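# Four arms move balls from a blanket into a crate

## Task

Four arms share a table; in the scene frame (metres, headings counter-clockwise from +x) their feet sit at roughly arm1 (-0.87, +0.65, +0.72) heading -90, arm2 (-0.87, -0.65, +0.72) heading +90, arm3 (0.00, +0.65, +0.72) heading -90, arm4 (0.00, -0.65, +0.72) heading +90. Transfer every ball from the blanket into the crate, leaving the crate upright at its original spot. Finish with all grippers open and the arms pulled away; anything that stays in place only because a robot holds it is not counted as done.

## Robot and tools

Robots: arm1, arm2, arm3 and arm4 are identical i2rt Big YAM arms, each with six revolute joints, a two-finger gripper and a wrist camera that, in the neutral forward posture, rides on top of the hand looking toward the fingertips. Reach is about 1.0 m from the joint1 axis. Two fixed room cameras, cam_high and cam_low, give overview images. Arms act independently and do not wait for one another.

Frame: one shared scene frame, origin on the floor, +z up, lengths in metres. The hand point is halfway between the fingertips; its z axis runs along the fingers and the fingers close along its y axis. Foot positions are approximate and no result line prints them.

execute_actions(actions, cameras): actions is a list holding either one action or nothing. The single action is an object keyed by arm name; each arm present carries a "joints" object whose entries are absolute targets, not offsets, named joint1_rad to joint6_rad (radians) and gripper_m (fingertip gap in metres). Any subset of joints and arms may be given; all listed motions begin together and may finish at different moments. Ranges, with the tolerance counted as reached: joint1_rad -2.879 to 2.879 (±0.045), rotation about the foot, positive counter-clockwise seen from above, 0 means unfolding toward the foot's heading; joint2_rad 0 to 3.141 (±0.14), shoulder, 0 has the upper arm lying roughly level pointing back, increasing lifts it and brings it forward; joint3_rad 0 to 3.019 (±0.09), elbow, 0 folded, increasing opens it; joint4_rad -1.692 to 1.57 (±0.055), hand pitch, positive tips the fingers up; joint5_rad -1.57 to 1.57 (±0.03), sideways hand swing, positive toward the arm's right; joint6_rad -2.094 to 2.094 (±0.035), hand roll, positive clockwise viewed from behind; gripper_m 0 to 0.093 (±0.003). Each finger pad squeezes with up to roughly 50 to 62 N, lower on some units. An action runs at most 15 s. Joints move at different speeds, so the hand can sweep a wide curve between postures. An unknown key or a value out of range rejects the whole call and nothing moves. cameras is a list of names (arm1_cam_wrist ... arm4_cam_wrist, cam_high, cam_low, or "all"); omitted, null or ["all"] gives every camera, [] gives none. The result gives each robot's state plus images listed in order on the "pictures" line. An empty actions list just reports.

Result lines: joint_positions are current readings; joint torques are total drive output per arm joint, with per-unit offset, scale and noise, nonzero even in free air, so read them cautiously. joint_status tells how each commanded motion ended: reached, "off_target" (stopped short and may still be pushing), "contact_stop" or "time_out" (target dropped and joint holds where it stopped; a timed-out joint may keep a target no farther than 0.375, 0.375, 0.113, 0.225, 0.075, 0.3 rad for joints 1 to 6 and keeps pushing, listed under on_its_own). "joint command not followed", usually with a "cause:" line, means a self and inter-arm clearance check blocked that arm's joint targets (the gripper part still runs); such joints read "not_followed" and may be retried on later actions until valid targets arrive or the path opens. on_its_own covers what the current call did not command; "held at" is the held target, not the position. To stop a joint pushing, command its reported position. Very small target changes may not move a joint. Joints carrying weight sag. A joint or arm left out of an action may still drive toward an earlier target.

wait(seconds): 0 to 10 s with no new command; returns the same report as an empty action.

zoom_image(camera, region): enlarges part of a camera's most recent full image; region is [x0, y0, x1, y1] in pixels from the top-left, no larger than 504 by 504. Wrist images are 616x616 fisheye; cam_high and cam_low are 896x504.

read_manual(section): returns licence texts only ("licences"); moves nothing.

finished_scene(scene): ends the current scene, given by its number, after the last command has been held; irreversible, and the result says whether the goal was met. Answering without any tool call ends everything.

If a call reports a stop, later motion, wait and finish calls in the same reply are skipped. The robot keeps its last command while you think.

Hazards: arms do not halt on contact and can push hard; sustained pushing or holding heats motors. A MOTOR HOT line appears from 85 °C; at 100 °C an OVER-TEMPERATURE FAULT makes that arm and gripper go limp and fall, and its unmet keys show "limit_stop_at_motor_heat" (resend the target). A hard squeeze between two robots fails and ends the run; a hard hit may too, and no line reports robot-to-robot contact. The clearance check can be late and ignores fingers, gripper housings and wrist cameras between arms. Objects may be briefly nudged by outside disturbances. Knocking or placing any rigid object outside the work area fails the task. Avoid drops, slips, slams and tipping or shifting the crate; release the balls inside it, open the grippers and retract the arms before finishing.

Each tool is called after "Emit:" as name(argument=value, ...) on one line, values as JSON.

## Session

Emit:
execute_actions(actions=[])

Scene clock: 0.00 s.
Joint torques (N m, as the arm reports them, + toward a larger angle): no reading
arm1.joint_positions: joint1_rad=+0.013 joint2_rad=+0.444 joint3_rad=+1.449 joint4_rad=-1.534 joint5_rad=+0.007 joint6_rad=-0.009 gripper_m=+0.094
arm1.joint_status: not commanded
arm1.hand: x=-0.8636 y=+0.5240 z=+1.3264 quat_wxyz=(-0.358, -0.593, -0.633, +0.345) (m; scene frame)
arm2.joint_positions: joint1_rad=-0.009 joint2_rad=+0.447 joint3_rad=+1.464 joint4_rad=-1.551 joint5_rad=-0.003 joint6_rad=-0.013 gripper_m=+0.095
arm2.joint_status: not commanded
arm2.hand: x=-0.8633 y=-0.5327 z=+1.3157 quat_wxyz=(-0.360, +0.604, -0.621, -0.345) (m; scene frame)
arm3.joint_positions: joint1_rad=+0.014 joint2_rad=+0.436 joint3_rad=+1.460 joint4_rad=-1.538 joint5_rad=-0.006 joint6_rad=-0.006 gripper_m=+0.094
arm3.joint_status: not commanded
arm3.hand: x=-0.0019 y=+0.5236 z=+1.3360 quat_wxyz=(-0.350, -0.616, -0.609, +0.356) (m; scene frame)
arm4.joint_positions: joint1_rad=-0.011 joint2_rad=+0.443 joint3_rad=+1.459 joint4_rad=-1.543 joint5_rad=-0.004 joint6_rad=+0.015 gripper_m=+0.095
arm4.joint_status: not commanded
arm4.hand: x=-0.0044 y=-0.5279 z=+1.3278 quat_wxyz=(-0.343, +0.619, -0.607, -0.362) (m; scene frame)
pictures: arm1_cam_wrist, arm2_cam_wrist, arm3_cam_wrist, arm4_cam_wrist, cam_high, cam_low
Images, in order (width x height): arm1_cam_wrist 616x616, arm2_cam_wrist 616x616, arm3_cam_wrist 616x616, arm4_cam_wrist 616x616, cam_high 896x504, cam_low 896x504.

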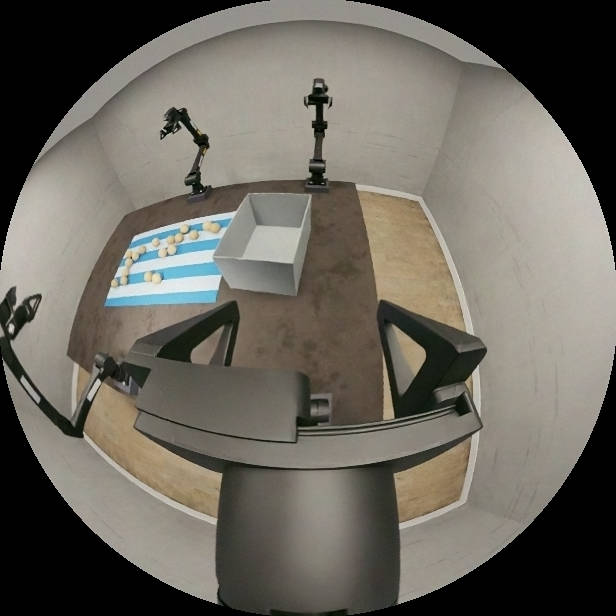

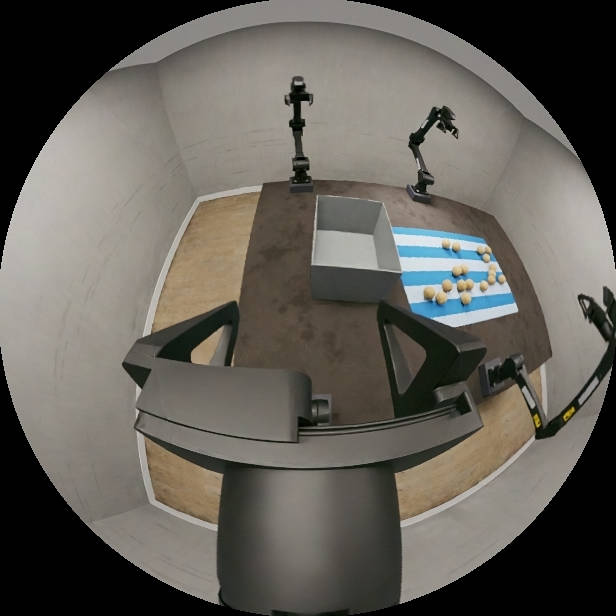

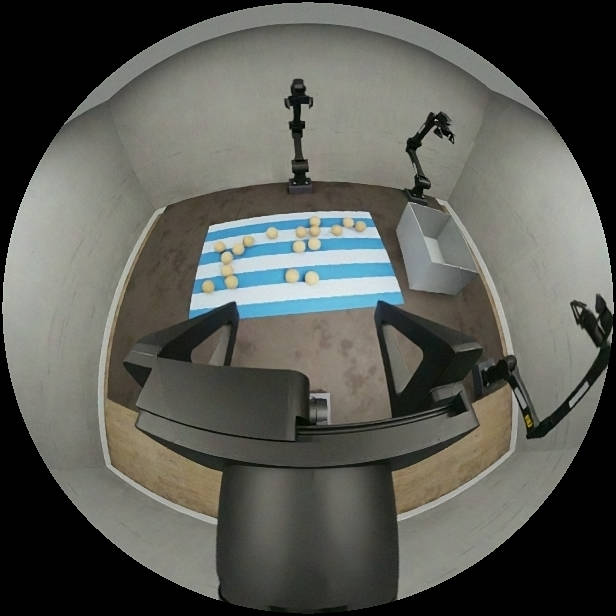

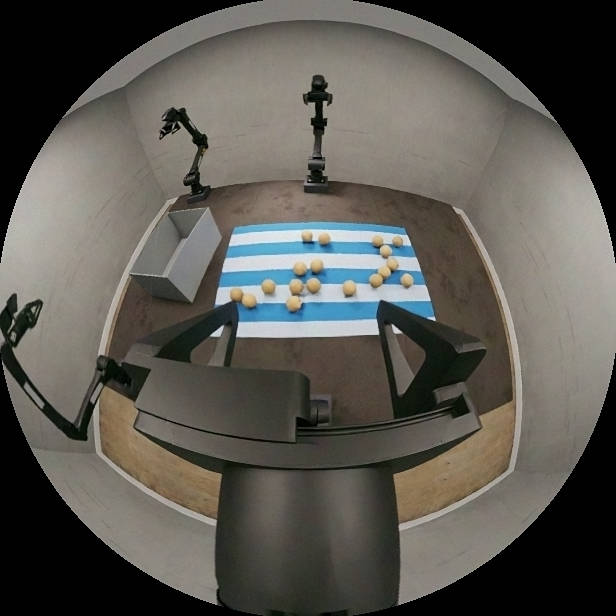

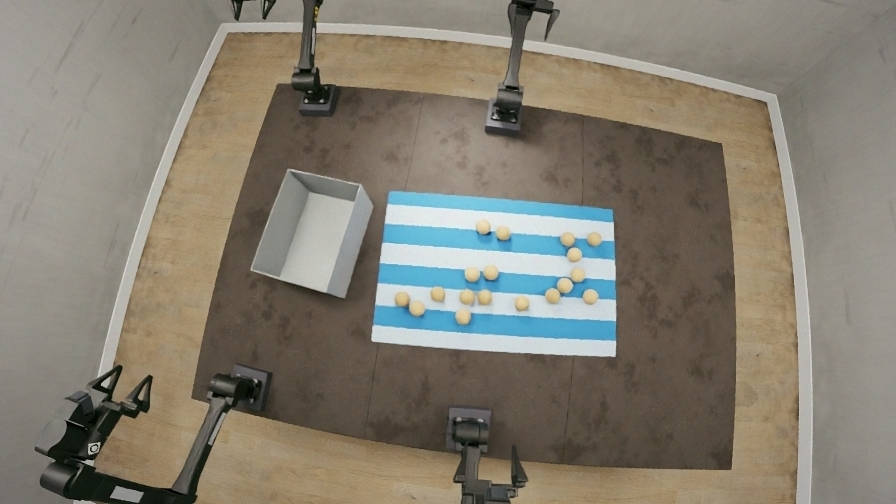

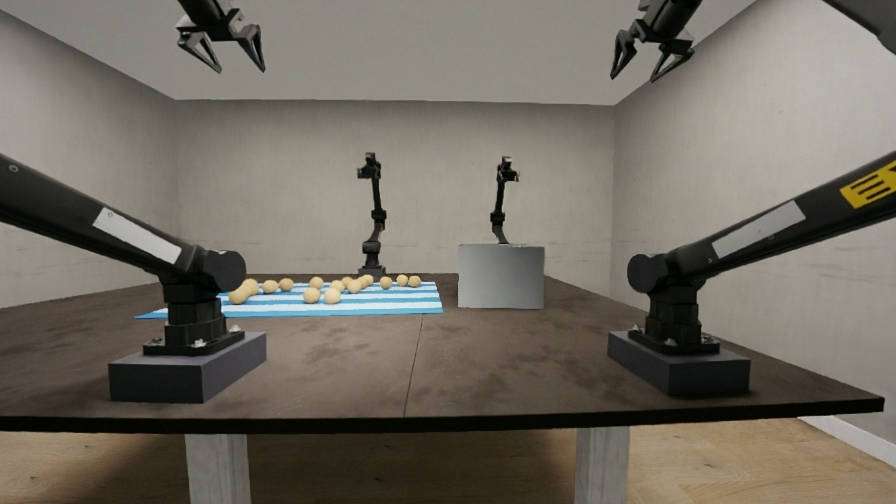

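Emit:
execute_actions(actions=[{"arm3":{"joints":{"joint1_rad":0.087,"joint2_rad":1.769,"joint3_rad":1.377,"joint4_rad":-1.179}},"arm4":{"joints":{"joint1_rad":0.16,"joint2_rad":1.583,"joint3_rad":1.134,"joint4_rad":-1.122}},"arm1":{"joints":{"joint1_rad":-0.8}},"arm2":{"joints":{"joint1_rad":0.8}}}], cameras=["arm3_cam_wrist","arm4_cam_wrist","cam_high","cam_low"])

Scene clock: 20.67 s.
Joint torques (N m, as the arm reports them, + toward a larger angle): arm1=[-2.01  5.84  7.9   1.97 -0.04  0.03] | arm2=[0.49 6.06 7.91 2.29 0.02 0.03] | arm3=[ -0.98 -15.24   8.04   0.34  -0.08   0.12] | arm4=[  2.76 -11.33   7.75   0.67   0.09   0.06]
arm1.joint_positions: joint1_rad=-0.792 joint2_rad=+0.444 joint3_rad=+1.449 joint4_rad=-1.534 joint5_rad=+0.007 joint6_rad=-0.009 gripper_m=+0.094
arm1.joint_status: all done
arm1.hand: x=-0.9562 y=+0.5585 z=+1.3265 quat_wxyz=(-0.194, -0.794, -0.350, +0.458) (m; scene frame)
arm2.joint_positions: joint1_rad=+0.791 joint2_rad=+0.447 joint3_rad=+1.464 joint4_rad=-1.551 joint5_rad=-0.003 joint6_rad=-0.013 gripper_m=+0.095
arm2.joint_status: all done
arm2.hand: x=-0.9524 y=-0.5662 z=+1.3157 quat_wxyz=(-0.200, +0.799, -0.335, -0.457) (m; scene frame)
arm3.joint_positions: joint1_rad=+0.077 joint2_rad=+1.777 joint3_rad=+1.375 joint4_rad=-1.182 joint5_rad=-0.006 joint6_rad=-0.006 gripper_m=+0.094
arm3.joint_status: all done
arm3.hand: x=+0.0225 y=+0.1353 z=+0.8667 quat_wxyz=(+0.007, -0.690, -0.724, -0.011) (m; scene frame)
arm4.joint_positions: joint1_rad=+0.153 joint2_rad=+1.588 joint3_rad=+1.122 joint4_rad=-1.136 joint5_rad=-0.004 joint6_rad=+0.015 gripper_m=+0.095
arm4.joint_status: all done
arm4.hand: x=-0.0841 y=-0.2285 z=+0.8641 quat_wxyz=(+0.011, +0.768, -0.640, +0.010) (m; scene frame)
pictures: arm3_cam_wrist, arm4_cam_wrist, cam_high, cam_low
Images, in order (width x height): arm3_cam_wrist 616x616, arm4_cam_wrist 616x616, cam_high 896x504, cam_low 896x504.

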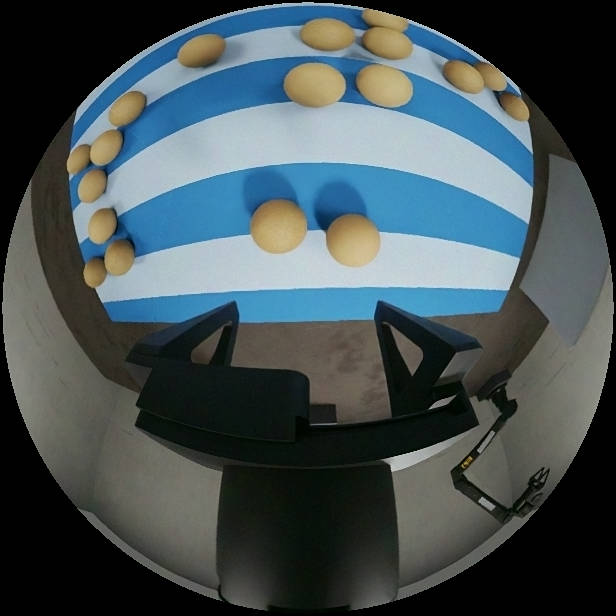

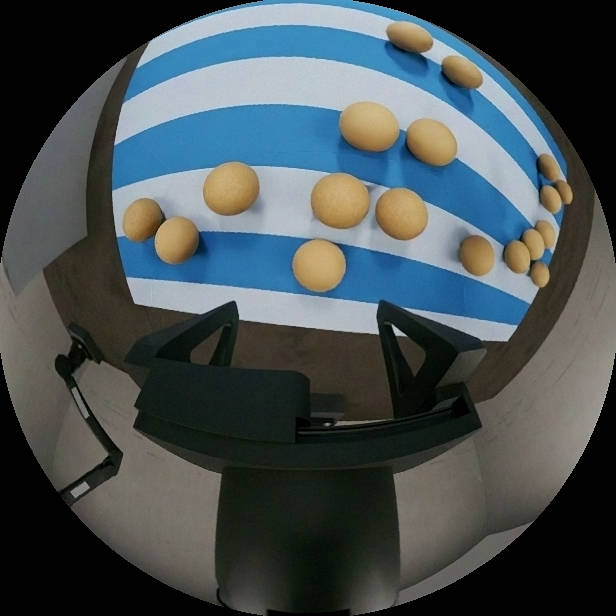

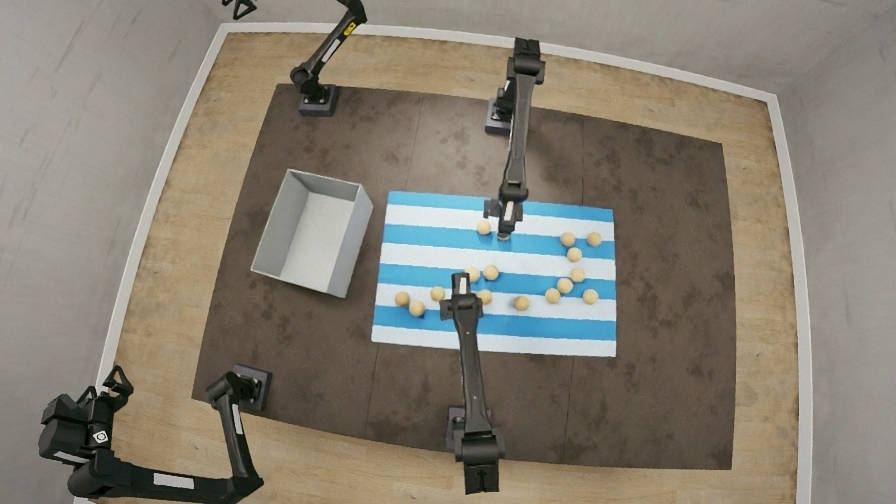

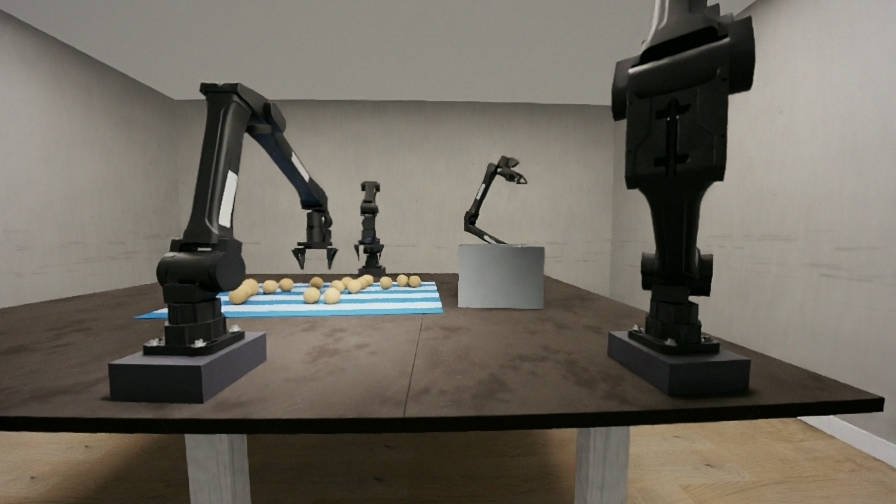

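Emit:
execute_actions(actions=[{"arm3":{"joints":{"joint1_rad":0.145,"joint2_rad":1.972,"joint3_rad":1.354,"joint4_rad":-0.946}},"arm4":{"joints":{"joint1_rad":0.118,"joint2_rad":1.72,"joint3_rad":0.962,"joint4_rad":-0.795}}}], cameras=["arm3_cam_wrist","arm4_cam_wrist","cam_low"])

Scene clock: 38.27 s.
Joint torques (N m, as the arm reports them, + toward a larger angle): arm1=[-2.57  6.38  8.02  2.06 -0.06  0.04] | arm2=[0.48 6.12 7.91 2.29 0.02 0.03] | arm3=[ -1.73 -18.07   7.12   0.53  -0.08   0.12] | arm4=[  1.45 -12.78   7.02   0.6    0.1    0.05]
arm1.joint_positions: joint1_rad=-0.792 joint2_rad=+0.444 joint3_rad=+1.449 joint4_rad=-1.534 joint5_rad=+0.007 joint6_rad=-0.009 gripper_m=+0.094
arm1.joint_status: not commanded
arm1.hand: x=-0.9562 y=+0.5585 z=+1.3265 quat_wxyz=(-0.194, -0.794, -0.350, +0.458) (m; scene frame)
arm2.joint_positions: joint1_rad=+0.791 joint2_rad=+0.447 joint3_rad=+1.464 joint4_rad=-1.551 joint5_rad=-0.003 joint6_rad=-0.013 gripper_m=+0.095
arm2.joint_status: not commanded
arm2.hand: x=-0.9524 y=-0.5662 z=+1.3157 quat_wxyz=(-0.200, +0.799, -0.335, -0.457) (m; scene frame)
arm3.joint_positions: joint1_rad=+0.147 joint2_rad=+1.991 joint3_rad=+1.350 joint4_rad=-0.955 joint5_rad=-0.006 joint6_rad=-0.006 gripper_m=+0.094
arm3.joint_status: all done
arm3.hand: x=+0.0609 y=+0.1157 z=+0.7482 quat_wxyz=(+0.012, -0.664, -0.748, -0.015) (m; scene frame)
arm4.joint_positions: joint1_rad=+0.123 joint2_rad=+1.739 joint3_rad=+0.940 joint4_rad=-0.810 joint5_rad=-0.004 joint6_rad=+0.015 gripper_m=+0.095
arm4.joint_status: all done
arm4.hand: x=-0.0681 y=-0.2463 z=+0.7462 quat_wxyz=(+0.013, +0.758, -0.652, +0.013) (m; scene frame)
pictures: arm3_cam_wrist, arm4_cam_wrist, cam_low
Images, in order (width x height): arm3_cam_wrist 616x616, arm4_cam_wrist 616x616, cam_low 896x504.

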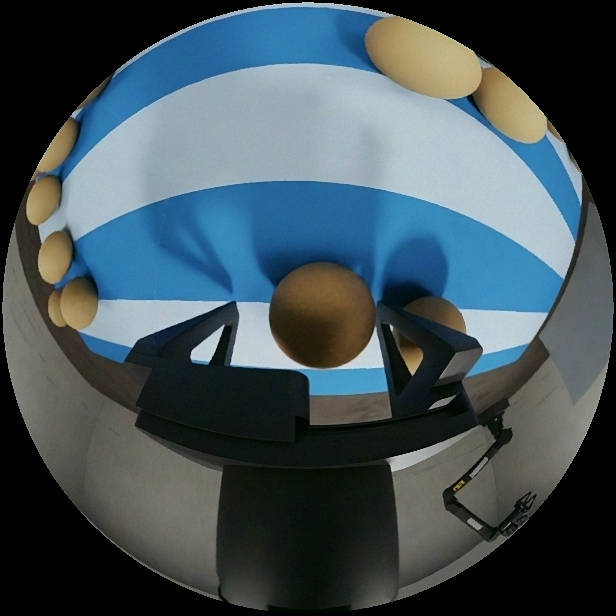

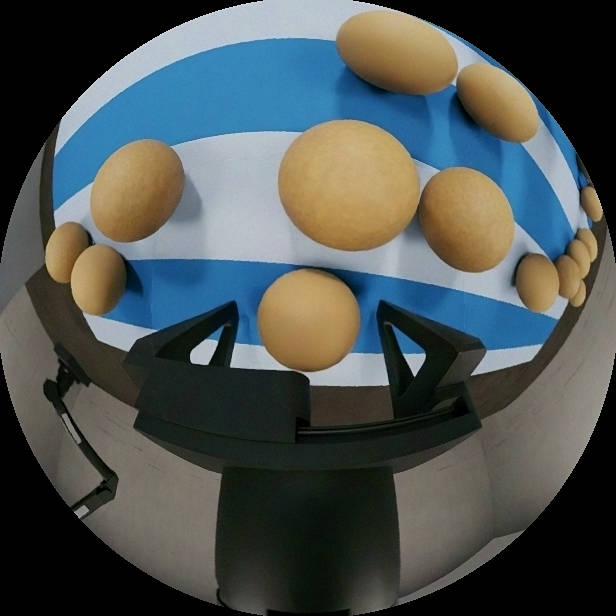

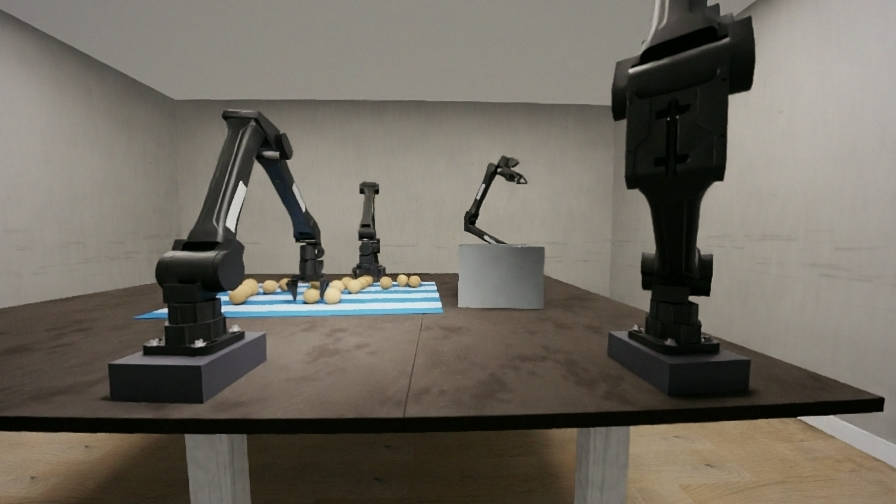

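Emit:
execute_actions(actions=[{"arm3":{"joints":{"gripper_m":0.045}},"arm4":{"joints":{"gripper_m":0.045}}}], cameras=[])

Emit:
execute_actions(actions=[{"arm3":{"joints":{"joint2_rad":1.5,"joint3_rad":1.6,"joint4_rad":-1.4}},"arm4":{"joints":{"joint2_rad":1.4,"joint3_rad":1.5,"joint4_rad":-1.4}}}], cameras=[])

Emit:
execute_actions(actions=[{"arm3":{"joints":{"joint1_rad":-0.82,"joint2_rad":2.25,"joint3_rad":2.54,"joint4_rad":-1.2}},"arm4":{"joints":{"joint1_rad":0.87,"joint2_rad":2.1,"joint3_rad":2.27,"joint4_rad":-1.085}}}], cameras=["arm3_cam_wrist","arm4_cam_wrist","cam_low","cam_high"])

Scene clock: 55.70 s.
Joint torques (N m, as the arm reports them, + toward a larger angle): arm1=[-2.53  6.54  8.08  2.09 -0.06  0.06] | arm2=[0.48 6.08 7.91 2.3  0.02 0.03] | arm3=[ -1.7  -18.14   7.15   0.53  -0.08   0.12] | arm4=[  2.02 -12.79   7.06   0.66   0.12   0.05]
arm1.joint_positions: joint1_rad=-0.792 joint2_rad=+0.444 joint3_rad=+1.449 joint4_rad=-1.534 joint5_rad=+0.007 joint6_rad=-0.009 gripper_m=+0.094
arm1.joint_status: not commanded
arm1.hand: x=-0.9562 y=+0.5585 z=+1.3265 quat_wxyz=(-0.194, -0.794, -0.350, +0.458) (m; scene frame)
arm2.joint_positions: joint1_rad=+0.791 joint2_rad=+0.447 joint3_rad=+1.464 joint4_rad=-1.551 joint5_rad=-0.003 joint6_rad=-0.013 gripper_m=+0.095
arm2.joint_status: not commanded
arm2.hand: x=-0.9524 y=-0.5662 z=+1.3157 quat_wxyz=(-0.200, +0.799, -0.335, -0.457) (m; scene frame)
arm3.joint_positions: joint1_rad=+0.147 joint2_rad=+1.991 joint3_rad=+1.350 joint4_rad=-0.955 joint5_rad=-0.006 joint6_rad=-0.006 gripper_m=+0.057
arm3.joint_status: gripper_m off_target (ended at +0.057, target +0.045)
arm3.hand: x=+0.0609 y=+0.1157 z=+0.7482 quat_wxyz=(+0.012, -0.664, -0.748, -0.015) (m; scene frame)
arm4.joint_positions: joint1_rad=+0.123 joint2_rad=+1.739 joint3_rad=+0.940 joint4_rad=-0.810 joint5_rad=-0.004 joint6_rad=+0.015 gripper_m=+0.058
arm4.joint_status: gripper_m off_target (ended at +0.058, target +0.045)
arm4.hand: x=-0.0681 y=-0.2463 z=+0.7462 quat_wxyz=(+0.013, +0.758, -0.652, +0.013) (m; scene frame)
pictures: none
No camera images: the call's "cameras" was empty. Leave "cameras" out to get every camera's image.

Scene clock: 57.27 s.
Joint torques (N m, as the arm reports them, + toward a larger angle): arm1=[-2.17  5.93  7.93  2.08 -0.07  0.07] | arm2=[0.48 6.1  7.9  2.29 0.02 0.03] | arm3=[ -1.81 -12.96  10.4    0.44  -0.08   0.12] | arm4=[  1.56 -10.35   9.74   0.1    0.11   0.08]
arm1.joint_positions: joint1_rad=-0.792 joint2_rad=+0.444 joint3_rad=+1.449 joint4_rad=-1.534 joint5_rad=+0.007 joint6_rad=-0.009 gripper_m=+0.094
arm1.joint_status: not commanded
arm1.hand: x=-0.9562 y=+0.5585 z=+1.3265 quat_wxyz=(-0.194, -0.794, -0.350, +0.458) (m; scene frame)
arm2.joint_positions: joint1_rad=+0.791 joint2_rad=+0.447 joint3_rad=+1.464 joint4_rad=-1.551 joint5_rad=-0.003 joint6_rad=-0.013 gripper_m=+0.095
arm2.joint_status: not commanded
arm2.hand: x=-0.9524 y=-0.5662 z=+1.3157 quat_wxyz=(-0.200, +0.799, -0.335, -0.457) (m; scene frame)
arm3.joint_positions: joint1_rad=+0.147 joint2_rad=+1.514 joint3_rad=+1.583 joint4_rad=-1.394 joint5_rad=-0.006 joint6_rad=-0.006 gripper_m=+0.057
arm3.joint_status: all done
arm3.hand: x=+0.0577 y=+0.1408 z=+1.0748 quat_wxyz=(-0.089, -0.659, -0.743, +0.076) (m; scene frame)
arm4.joint_positions: joint1_rad=+0.123 joint2_rad=+1.404 joint3_rad=+1.476 joint4_rad=-1.387 joint5_rad=-0.004 joint6_rad=+0.015 gripper_m=+0.058
arm4.joint_status: all done
arm4.hand: x=-0.0781 y=-0.1878 z=+1.0780 quat_wxyz=(-0.081, +0.752, -0.646, -0.099) (m; scene frame)
pictures: none
No camera images: the call's "cameras" was empty. Leave "cameras" out to get every camera's image.

Scene clock: 59.27 s.
Joint torques (N m, as the arm reports them, + toward a larger angle): arm1=[-2.2   6.68  7.92  2.07 -0.06  0.04] | arm2=[0.48 6.08 7.91 2.29 0.02 0.03] | arm3=[ -2.25 -23.59  14.06   1.1   -0.14   0.12] | arm4=[  3.03 -22.7   12.26   1.46   0.18   0.06]
arm1.joint_positions: joint1_rad=-0.792 joint2_rad=+0.444 joint3_rad=+1.449 joint4_rad=-1.534 joint5_rad=+0.007 joint6_rad=-0.009 gripper_m=+0.094
arm1.joint_status: not commanded
arm1.hand: x=-0.9562 y=+0.5585 z=+1.3265 quat_wxyz=(-0.194, -0.794, -0.350, +0.458) (m; scene frame)
arm2.joint_positions: joint1_rad=+0.791 joint2_rad=+0.447 joint3_rad=+1.464 joint4_rad=-1.551 joint5_rad=-0.003 joint6_rad=-0.013 gripper_m=+0.095
arm2.joint_status: not commanded
arm2.hand: x=-0.9524 y=-0.5662 z=+1.3157 quat_wxyz=(-0.200, +0.799, -0.335, -0.457) (m; scene frame)
arm3.joint_positions: joint1_rad=-0.811 joint2_rad=+2.257 joint3_rad=+2.481 joint4_rad=-1.197 joint5_rad=-0.004 joint6_rad=-0.006 gripper_m=+0.057
arm3.joint_status: all done
arm3.hand: x=-0.6171 y=+0.0995 z=+1.0363 quat_wxyz=(-0.101, -0.893, -0.344, +0.273) (m; scene frame)
arm4.joint_positions: joint1_rad=+0.861 joint2_rad=+2.125 joint3_rad=+2.213 joint4_rad=-1.095 joint5_rad=-0.006 joint6_rad=+0.015 gripper_m=+0.058
arm4.joint_status: all done
arm4.hand: x=-0.6219 y=-0.1618 z=+1.0155 quat_wxyz=(-0.087, +0.905, -0.320, -0.264) (m; scene frame)
pictures: arm3_cam_wrist, arm4_cam_wrist, cam_high, cam_low
Images, in order (width x height): arm3_cam_wrist 616x616, arm4_cam_wrist 616x616, cam_high 896x504, cam_low 896x504.

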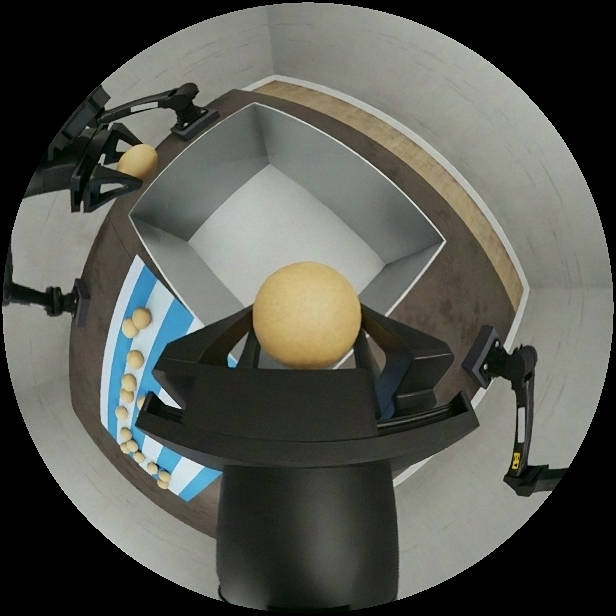

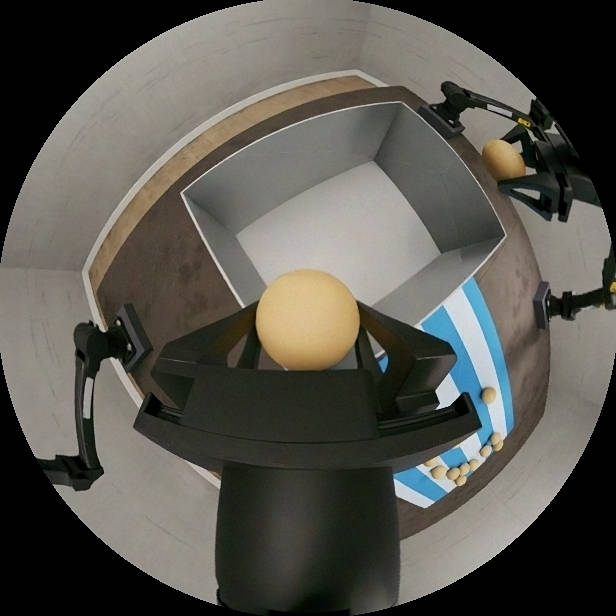

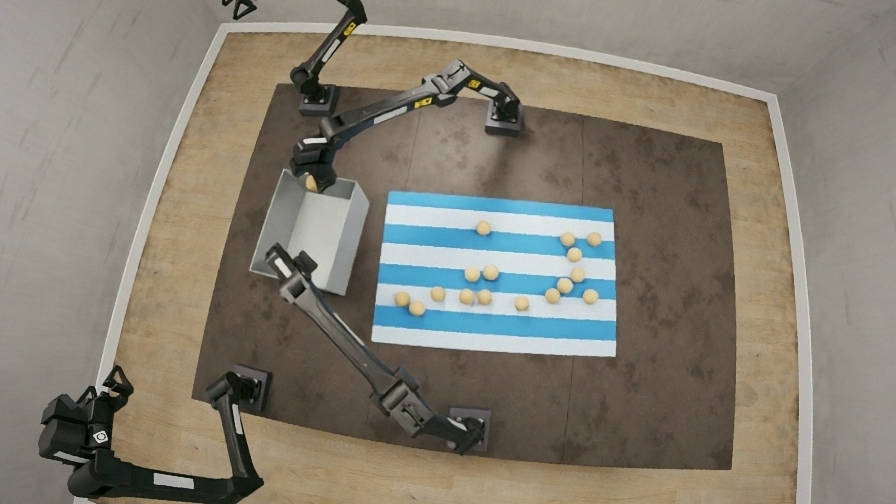

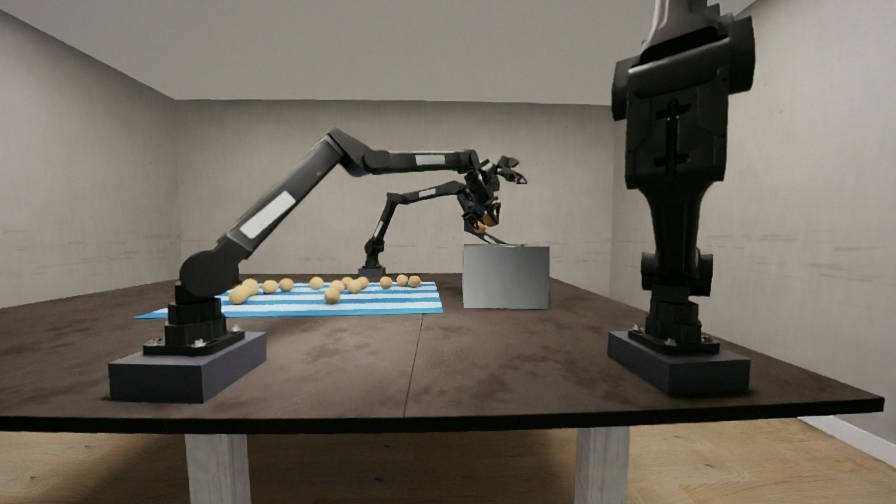

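Emit:
execute_actions(actions=[{"arm3":{"joints":{"joint2_rad":2.42,"joint3_rad":2.6,"joint4_rad":-1.1}},"arm4":{"joints":{"joint1_rad":0.9,"joint2_rad":2.36,"joint3_rad":2.5,"joint4_rad":-1.05}}}], cameras=["arm3_cam_wrist","arm4_cam_wrist","cam_low","cam_high"])

Scene clock: 66.17 s.
Joint torques (N m, as the arm reports them, + toward a larger angle): arm1=[-2.04  6.17  7.95  2.16 -0.08  0.05] | arm2=[0.52 6.1  7.91 2.3  0.02 0.03] | arm3=[ -2.51 -27.26  13.15   1.65  -0.13   0.12] | arm4=[  2.09 -25.71  11.9    1.61   0.16   0.1 ]
arm1.joint_positions: joint1_rad=-0.792 joint2_rad=+0.444 joint3_rad=+1.449 joint4_rad=-1.534 joint5_rad=+0.007 joint6_rad=-0.009 gripper_m=+0.094
arm1.joint_status: not commanded
arm1.hand: x=-0.9562 y=+0.5585 z=+1.3265 quat_wxyz=(-0.194, -0.794, -0.350, +0.458) (m; scene frame)
arm2.joint_positions: joint1_rad=+0.791 joint2_rad=+0.447 joint3_rad=+1.464 joint4_rad=-1.551 joint5_rad=-0.003 joint6_rad=-0.013 gripper_m=+0.095
arm2.joint_status: not commanded
arm2.hand: x=-0.9524 y=-0.5662 z=+1.3157 quat_wxyz=(-0.200, +0.799, -0.335, -0.457) (m; scene frame)
arm3.joint_positions: joint1_rad=-0.811 joint2_rad=+2.446 joint3_rad=+2.554 joint4_rad=-1.112 joint5_rad=-0.004 joint6_rad=-0.006 gripper_m=+0.057
arm3.joint_status: all done
arm3.hand: x=-0.6491 y=+0.0723 z=+0.9285 quat_wxyz=(-0.095, -0.897, -0.345, +0.259) (m; scene frame)
arm4.joint_positions: joint1_rad=+0.899 joint2_rad=+2.389 joint3_rad=+2.449 joint4_rad=-1.065 joint5_rad=-0.006 joint6_rad=+0.015 gripper_m=+0.058
arm4.joint_status: all done
arm4.hand: x=-0.6943 y=-0.1464 z=+0.9282 quat_wxyz=(-0.082, +0.911, -0.303, -0.267) (m; scene frame)
pictures: arm3_cam_wrist, arm4_cam_wrist, cam_high, cam_low
Images, in order (width x height): arm3_cam_wrist 616x616, arm4_cam_wrist 616x616, cam_high 896x504, cam_low 896x504.

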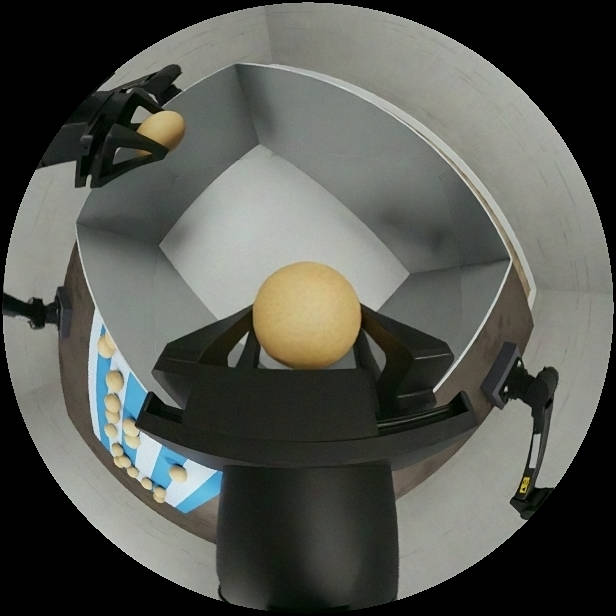

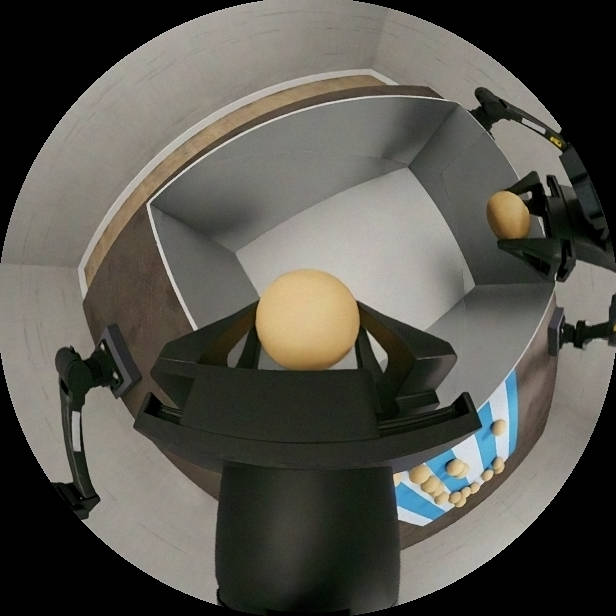

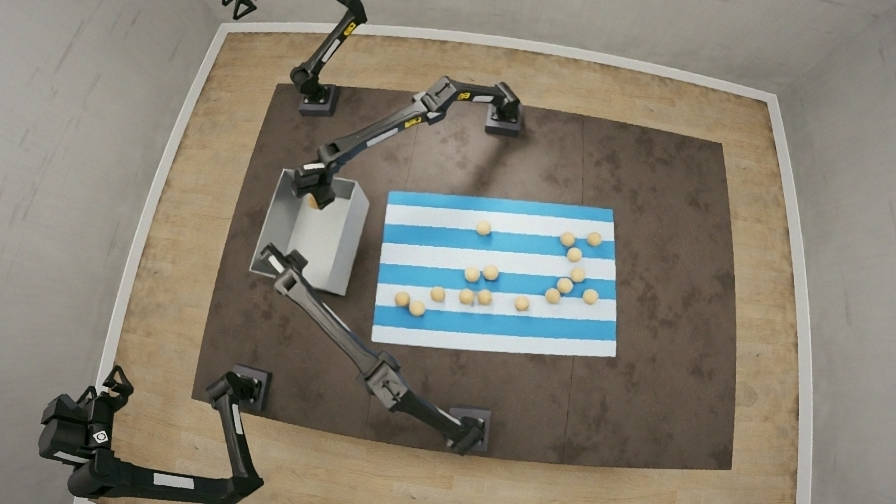

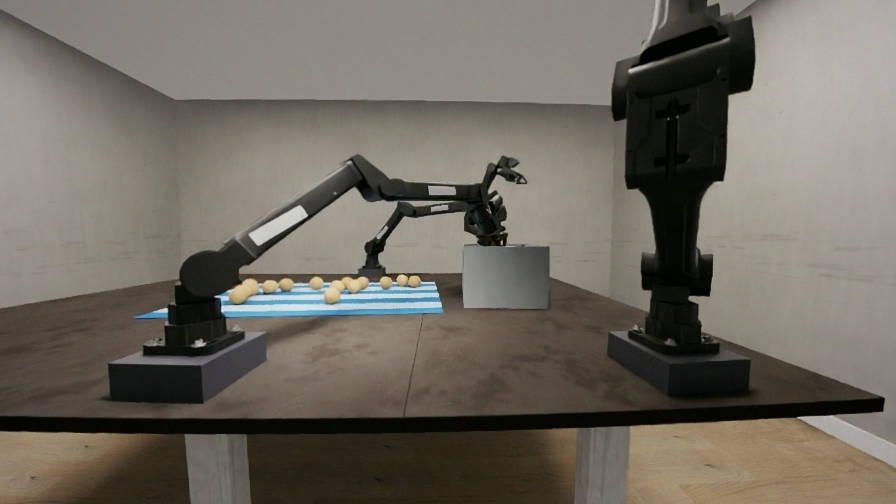

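Emit:
execute_actions(actions=[{"arm3":{"joints":{"joint2_rad":2.5}},"arm4":{"joints":{"joint2_rad":2.44}}}], cameras=[])

Emit:
execute_actions(actions=[{"arm3":{"joints":{"gripper_m":0.093}},"arm4":{"joints":{"gripper_m":0.093}}}], cameras=["cam_high"])

Emit:
execute_actions(actions=[{"arm3":{"joints":{"joint2_rad":1.6,"joint3_rad":1.8}},"arm4":{"joints":{"joint2_rad":1.6,"joint3_rad":1.8}}}], cameras=["cam_high"])

Emit:
execute_actions(actions=[{"arm3":{"joints":{"joint1_rad":-0.02,"joint2_rad":1.74,"joint3_rad":1.302,"joint4_rad":-1.125}},"arm4":{"joints":{"joint1_rad":0.295,"joint2_rad":1.714,"joint3_rad":1.265,"joint4_rad":-1.105}}}], cameras=["arm3_cam_wrist","arm4_cam_wrist"])

Emit:
execute_actions(actions=[{"arm3":{"joints":{"joint2_rad":1.941,"joint4_rad":-0.925}},"arm4":{"joints":{"joint2_rad":1.914,"joint4_rad":-0.905}}}], cameras=["arm3_cam_wrist","arm4_cam_wrist"])

Scene clock: 79.60 s.
Joint torques (N m, as the arm reports them, + toward a larger angle): arm1=[-2.39  5.83  8.06  2.06 -0.06  0.04] | arm2=[0.49 6.08 7.91 2.29 0.02 0.03] | arm3=[ -2.5  -25.94  13.12   1.51  -0.13   0.12] | arm4=[  2.09 -21.15  11.43   1.54   0.18   0.07]
arm1.joint_positions: joint1_rad=-0.792 joint2_rad=+0.444 joint3_rad=+1.449 joint4_rad=-1.534 joint5_rad=+0.007 joint6_rad=-0.009 gripper_m=+0.094
arm1.joint_status: not commanded
arm1.hand: x=-0.9562 y=+0.5585 z=+1.3265 quat_wxyz=(-0.194, -0.794, -0.350, +0.458) (m; scene frame)
arm2.joint_positions: joint1_rad=+0.791 joint2_rad=+0.447 joint3_rad=+1.464 joint4_rad=-1.551 joint5_rad=-0.003 joint6_rad=-0.013 gripper_m=+0.095
arm2.joint_status: not commanded
arm2.hand: x=-0.9524 y=-0.5662 z=+1.3157 quat_wxyz=(-0.200, +0.799, -0.335, -0.457) (m; scene frame)
arm3.joint_positions: joint1_rad=-0.811 joint2_rad=+2.505 joint3_rad=+2.554 joint4_rad=-1.112 joint5_rad=-0.004 joint6_rad=-0.006 gripper_m=+0.057
arm3.joint_status: all done
arm3.hand: x=-0.6491 y=+0.0729 z=+0.8785 quat_wxyz=(-0.085, -0.904, -0.348, +0.232) (m; scene frame)
arm4.joint_positions: joint1_rad=+0.898 joint2_rad=+2.406 joint3_rad=+2.456 joint4_rad=-1.064 joint5_rad=-0.006 joint6_rad=+0.016 gripper_m=+0.058
arm4.joint_status: all done
arm4.hand: x=-0.6952 y=-0.1446 z=+0.9175 quat_wxyz=(-0.081, +0.912, -0.304, -0.263) (m; scene frame)
pictures: none
No camera images: the call's "cameras" was empty. Leave "cameras" out to get every camera's image.

Scene clock: 80.20 s.
Joint torques (N m, as the arm reports them, + toward a larger angle): arm1=[-2.32  6.38  7.9   2.1  -0.09  0.08] | arm2=[0.5  6.07 7.91 2.29 0.02 0.03] | arm3=[ -2.45 -25.91  13.06   1.42  -0.02   0.12] | arm4=[  3.36 -20.79  11.36   1.54  -0.09   0.05]
arm1.joint_positions: joint1_rad=-0.792 joint2_rad=+0.444 joint3_rad=+1.449 joint4_rad=-1.534 joint5_rad=+0.007 joint6_rad=-0.009 gripper_m=+0.094
arm1.joint_status: not commanded
arm1.hand: x=-0.9562 y=+0.5585 z=+1.3265 quat_wxyz=(-0.194, -0.794, -0.350, +0.458) (m; scene frame)
arm2.joint_positions: joint1_rad=+0.791 joint2_rad=+0.447 joint3_rad=+1.464 joint4_rad=-1.551 joint5_rad=-0.003 joint6_rad=-0.013 gripper_m=+0.095
arm2.joint_status: not commanded
arm2.hand: x=-0.9524 y=-0.5662 z=+1.3157 quat_wxyz=(-0.200, +0.799, -0.335, -0.457) (m; scene frame)
arm3.joint_positions: joint1_rad=-0.810 joint2_rad=+2.505 joint3_rad=+2.554 joint4_rad=-1.109 joint5_rad=-0.007 joint6_rad=-0.006 gripper_m=+0.093
arm3.joint_status: all done
arm3.hand: x=-0.6484 y=+0.0710 z=+0.8789 quat_wxyz=(-0.087, -0.903, -0.349, +0.233) (m; scene frame)
arm4.joint_positions: joint1_rad=+0.888 joint2_rad=+2.406 joint3_rad=+2.457 joint4_rad=-1.061 joint5_rad=+0.000 joint6_rad=+0.016 gripper_m=+0.093
arm4.joint_status: all done
arm4.hand: x=-0.6902 y=-0.1365 z=+0.9184 quat_wxyz=(-0.085, +0.910, -0.309, -0.263) (m; scene frame)
pictures: cam_high
Images, in order (width x height): cam_high 896x504.

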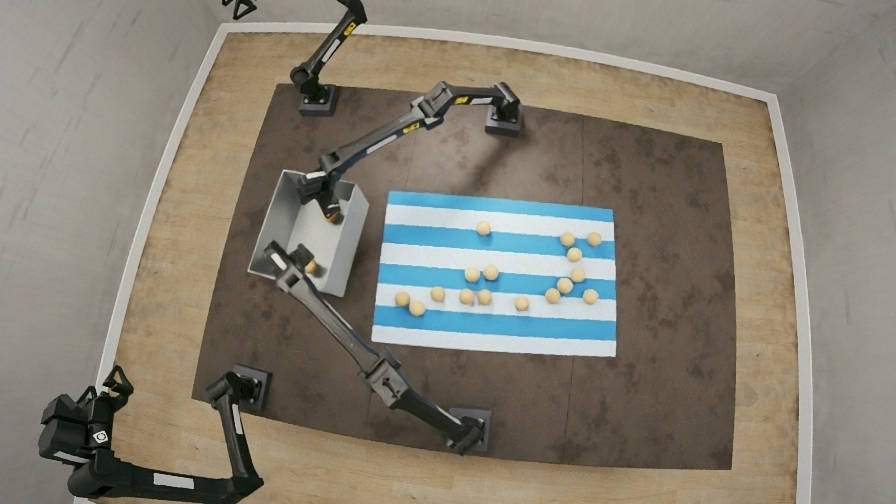

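Scene clock: 82.17 s.
Joint torques (N m, as the arm reports them, + toward a larger angle): arm1=[-2.24  5.93  8.    1.93 -0.04  0.05] | arm2=[0.48 6.11 7.91 2.3  0.02 0.03] | arm3=[ -2.09 -15.16   9.43   1.19   0.01   0.13] | arm4=[  1.87 -13.91   9.34   0.9   -0.03   0.05]
arm1.joint_positions: joint1_rad=-0.792 joint2_rad=+0.444 joint3_rad=+1.449 joint4_rad=-1.534 joint5_rad=+0.007 joint6_rad=-0.009 gripper_m=+0.094
arm1.joint_status: not commanded
arm1.hand: x=-0.9562 y=+0.5585 z=+1.3265 quat_wxyz=(-0.194, -0.794, -0.350, +0.458) (m; scene frame)
arm2.joint_positions: joint1_rad=+0.791 joint2_rad=+0.447 joint3_rad=+1.464 joint4_rad=-1.551 joint5_rad=-0.003 joint6_rad=-0.013 gripper_m=+0.095
arm2.joint_status: not commanded
arm2.hand: x=-0.9524 y=-0.5662 z=+1.3157 quat_wxyz=(-0.200, +0.799, -0.335, -0.457) (m; scene frame)
arm3.joint_positions: joint1_rad=-0.816 joint2_rad=+1.613 joint3_rad=+1.801 joint4_rad=-1.098 joint5_rad=-0.008 joint6_rad=-0.007 gripper_m=+0.093
arm3.joint_status: all done
arm3.hand: x=-0.4741 y=+0.2279 z=+1.1585 quat_wxyz=(-0.112, -0.884, -0.340, +0.301) (m; scene frame)
arm4.joint_positions: joint1_rad=+0.901 joint2_rad=+1.607 joint3_rad=+1.788 joint4_rad=-1.043 joint5_rad=-0.001 joint6_rad=+0.018 gripper_m=+0.093
arm4.joint_status: all done
arm4.hand: x=-0.5179 y=-0.2757 z=+1.1618 quat_wxyz=(-0.104, +0.890, -0.297, -0.332) (m; scene frame)
pictures: cam_high
Images, in order (width x height): cam_high 896x504.

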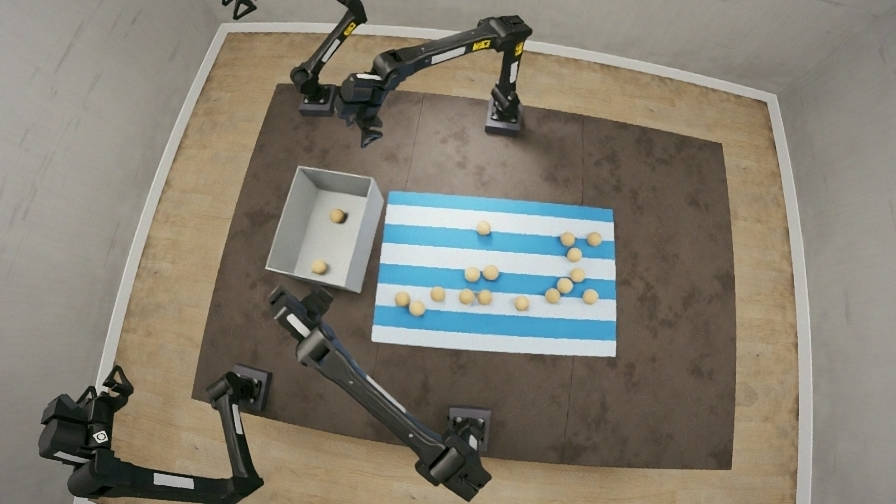

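Scene clock: 83.60 s.
Joint torques (N m, as the arm reports them, + toward a larger angle): arm1=[-1.93  6.01  7.93  2.04 -0.04  0.05] | arm2=[0.48 6.1  7.91 2.29 0.02 0.03] | arm3=[ -2.31 -14.91   7.35   0.    -0.04   0.14] | arm4=[  2.77 -14.98   7.72  -0.12   0.03   0.03]
arm1.joint_positions: joint1_rad=-0.792 joint2_rad=+0.444 joint3_rad=+1.449 joint4_rad=-1.534 joint5_rad=+0.007 joint6_rad=-0.009 gripper_m=+0.094
arm1.joint_status: not commanded
arm1.hand: x=-0.9562 y=+0.5585 z=+1.3265 quat_wxyz=(-0.194, -0.794, -0.350, +0.458) (m; scene frame)
arm2.joint_positions: joint1_rad=+0.791 joint2_rad=+0.447 joint3_rad=+1.464 joint4_rad=-1.551 joint5_rad=-0.003 joint6_rad=-0.013 gripper_m=+0.095
arm2.joint_status: not commanded
arm2.hand: x=-0.9524 y=-0.5662 z=+1.3157 quat_wxyz=(-0.200, +0.799, -0.335, -0.457) (m; scene frame)
arm3.joint_positions: joint1_rad=-0.011 joint2_rad=+1.751 joint3_rad=+1.307 joint4_rad=-1.119 joint5_rad=-0.007 joint6_rad=-0.007 gripper_m=+0.093
arm3.joint_status: all done
arm3.hand: x=-0.0221 y=+0.1462 z=+0.8556 quat_wxyz=(-0.001, -0.720, -0.694, -0.004) (m; scene frame)
arm4.joint_positions: joint1_rad=+0.288 joint2_rad=+1.732 joint3_rad=+1.254 joint4_rad=-1.098 joint5_rad=-0.003 joint6_rad=+0.018 gripper_m=+0.093
arm4.joint_status: all done
arm4.hand: x=-0.1589 y=-0.1891 z=+0.8448 quat_wxyz=(+0.002, +0.809, -0.588, +0.001) (m; scene frame)
pictures: arm3_cam_wrist, arm4_cam_wrist
Images, in order (width x height): arm3_cam_wrist 616x616, arm4_cam_wrist 616x616.

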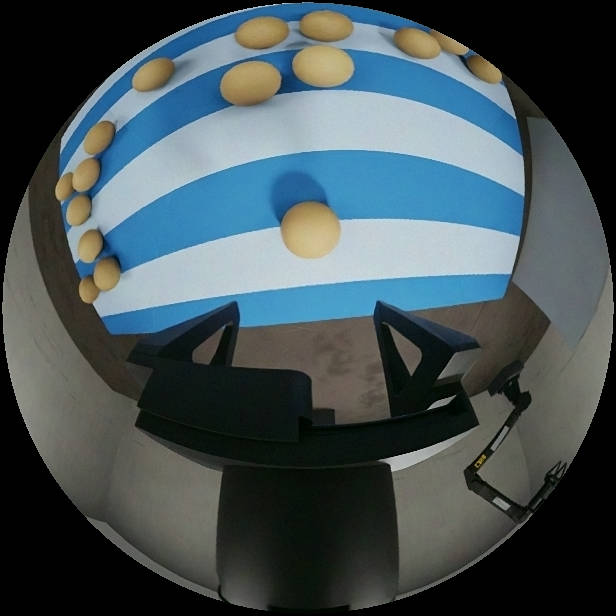

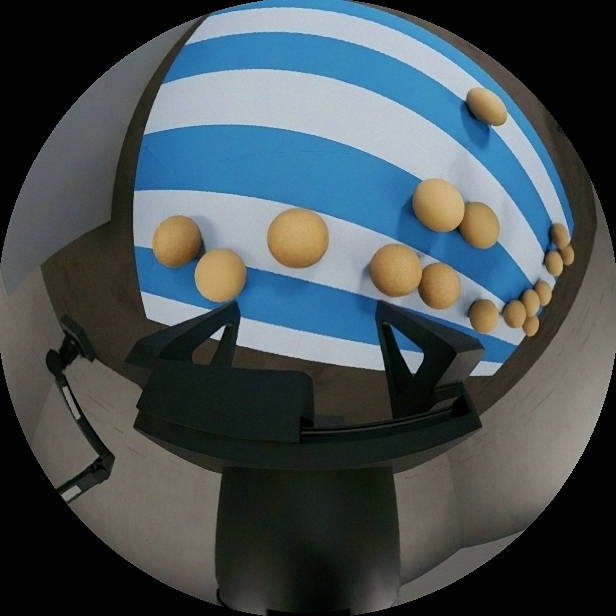

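Scene clock: 84.73 s.
Joint torques (N m, as the arm reports them, + toward a larger angle): arm1=[-2.08  6.12  8.05  2.08 -0.09  0.06] | arm2=[0.49 6.11 7.91 2.29 0.02 0.03] | arm3=[ -2.28 -17.58   6.88   0.51  -0.03   0.14] | arm4=[  2.73 -16.52   7.12   0.6    0.03   0.03]
arm1.joint_positions: joint1_rad=-0.792 joint2_rad=+0.444 joint3_rad=+1.449 joint4_rad=-1.534 joint5_rad=+0.007 joint6_rad=-0.009 gripper_m=+0.094
arm1.joint_status: not commanded
arm1.hand: x=-0.9562 y=+0.5585 z=+1.3265 quat_wxyz=(-0.194, -0.794, -0.350, +0.458) (m; scene frame)
arm2.joint_positions: joint1_rad=+0.791 joint2_rad=+0.447 joint3_rad=+1.464 joint4_rad=-1.551 joint5_rad=-0.003 joint6_rad=-0.013 gripper_m=+0.095
arm2.joint_status: not commanded
arm2.hand: x=-0.9524 y=-0.5662 z=+1.3157 quat_wxyz=(-0.200, +0.799, -0.335, -0.457) (m; scene frame)
arm3.joint_positions: joint1_rad=-0.011 joint2_rad=+1.960 joint3_rad=+1.299 joint4_rad=-0.933 joint5_rad=-0.007 joint6_rad=-0.007 gripper_m=+0.093
arm3.joint_status: all done
arm3.hand: x=-0.0230 y=+0.1268 z=+0.7488 quat_wxyz=(+0.010, -0.720, -0.693, -0.015) (m; scene frame)
arm4.joint_positions: joint1_rad=+0.288 joint2_rad=+1.938 joint3_rad=+1.250 joint4_rad=-0.919 joint5_rad=-0.003 joint6_rad=+0.018 gripper_m=+0.093
arm4.joint_status: all done
arm4.hand: x=-0.1653 y=-0.1702 z=+0.7447 quat_wxyz=(+0.011, +0.809, -0.588, +0.014) (m; scene frame)
pictures: arm3_cam_wrist, arm4_cam_wrist
Images, in order (width x height): arm3_cam_wrist 616x616, arm4_cam_wrist 616x616.

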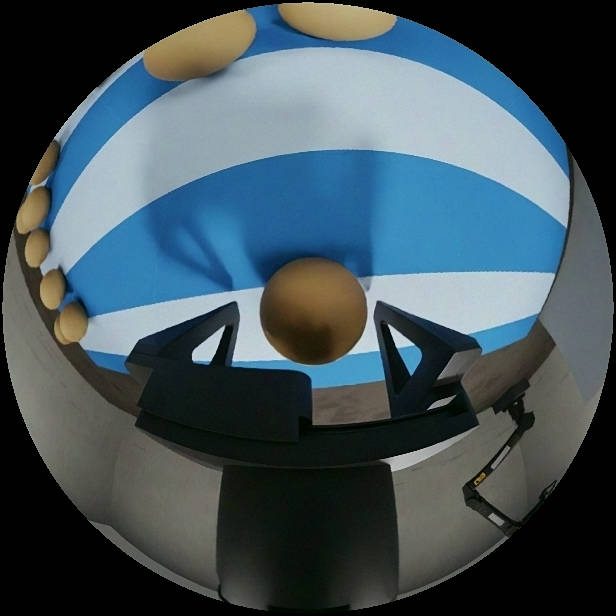

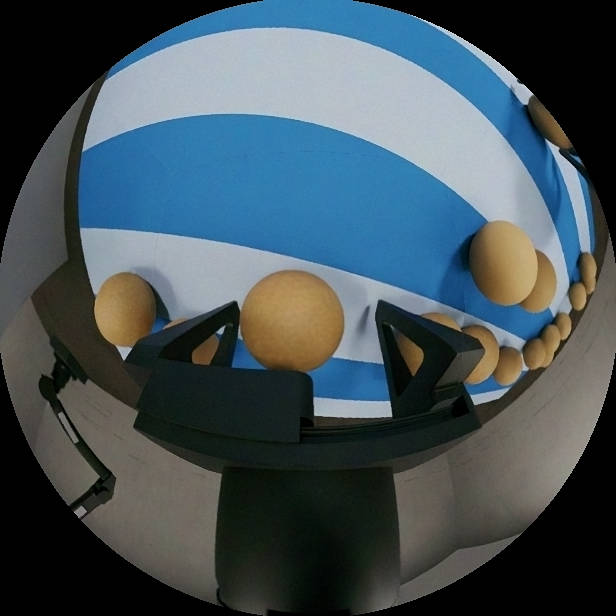

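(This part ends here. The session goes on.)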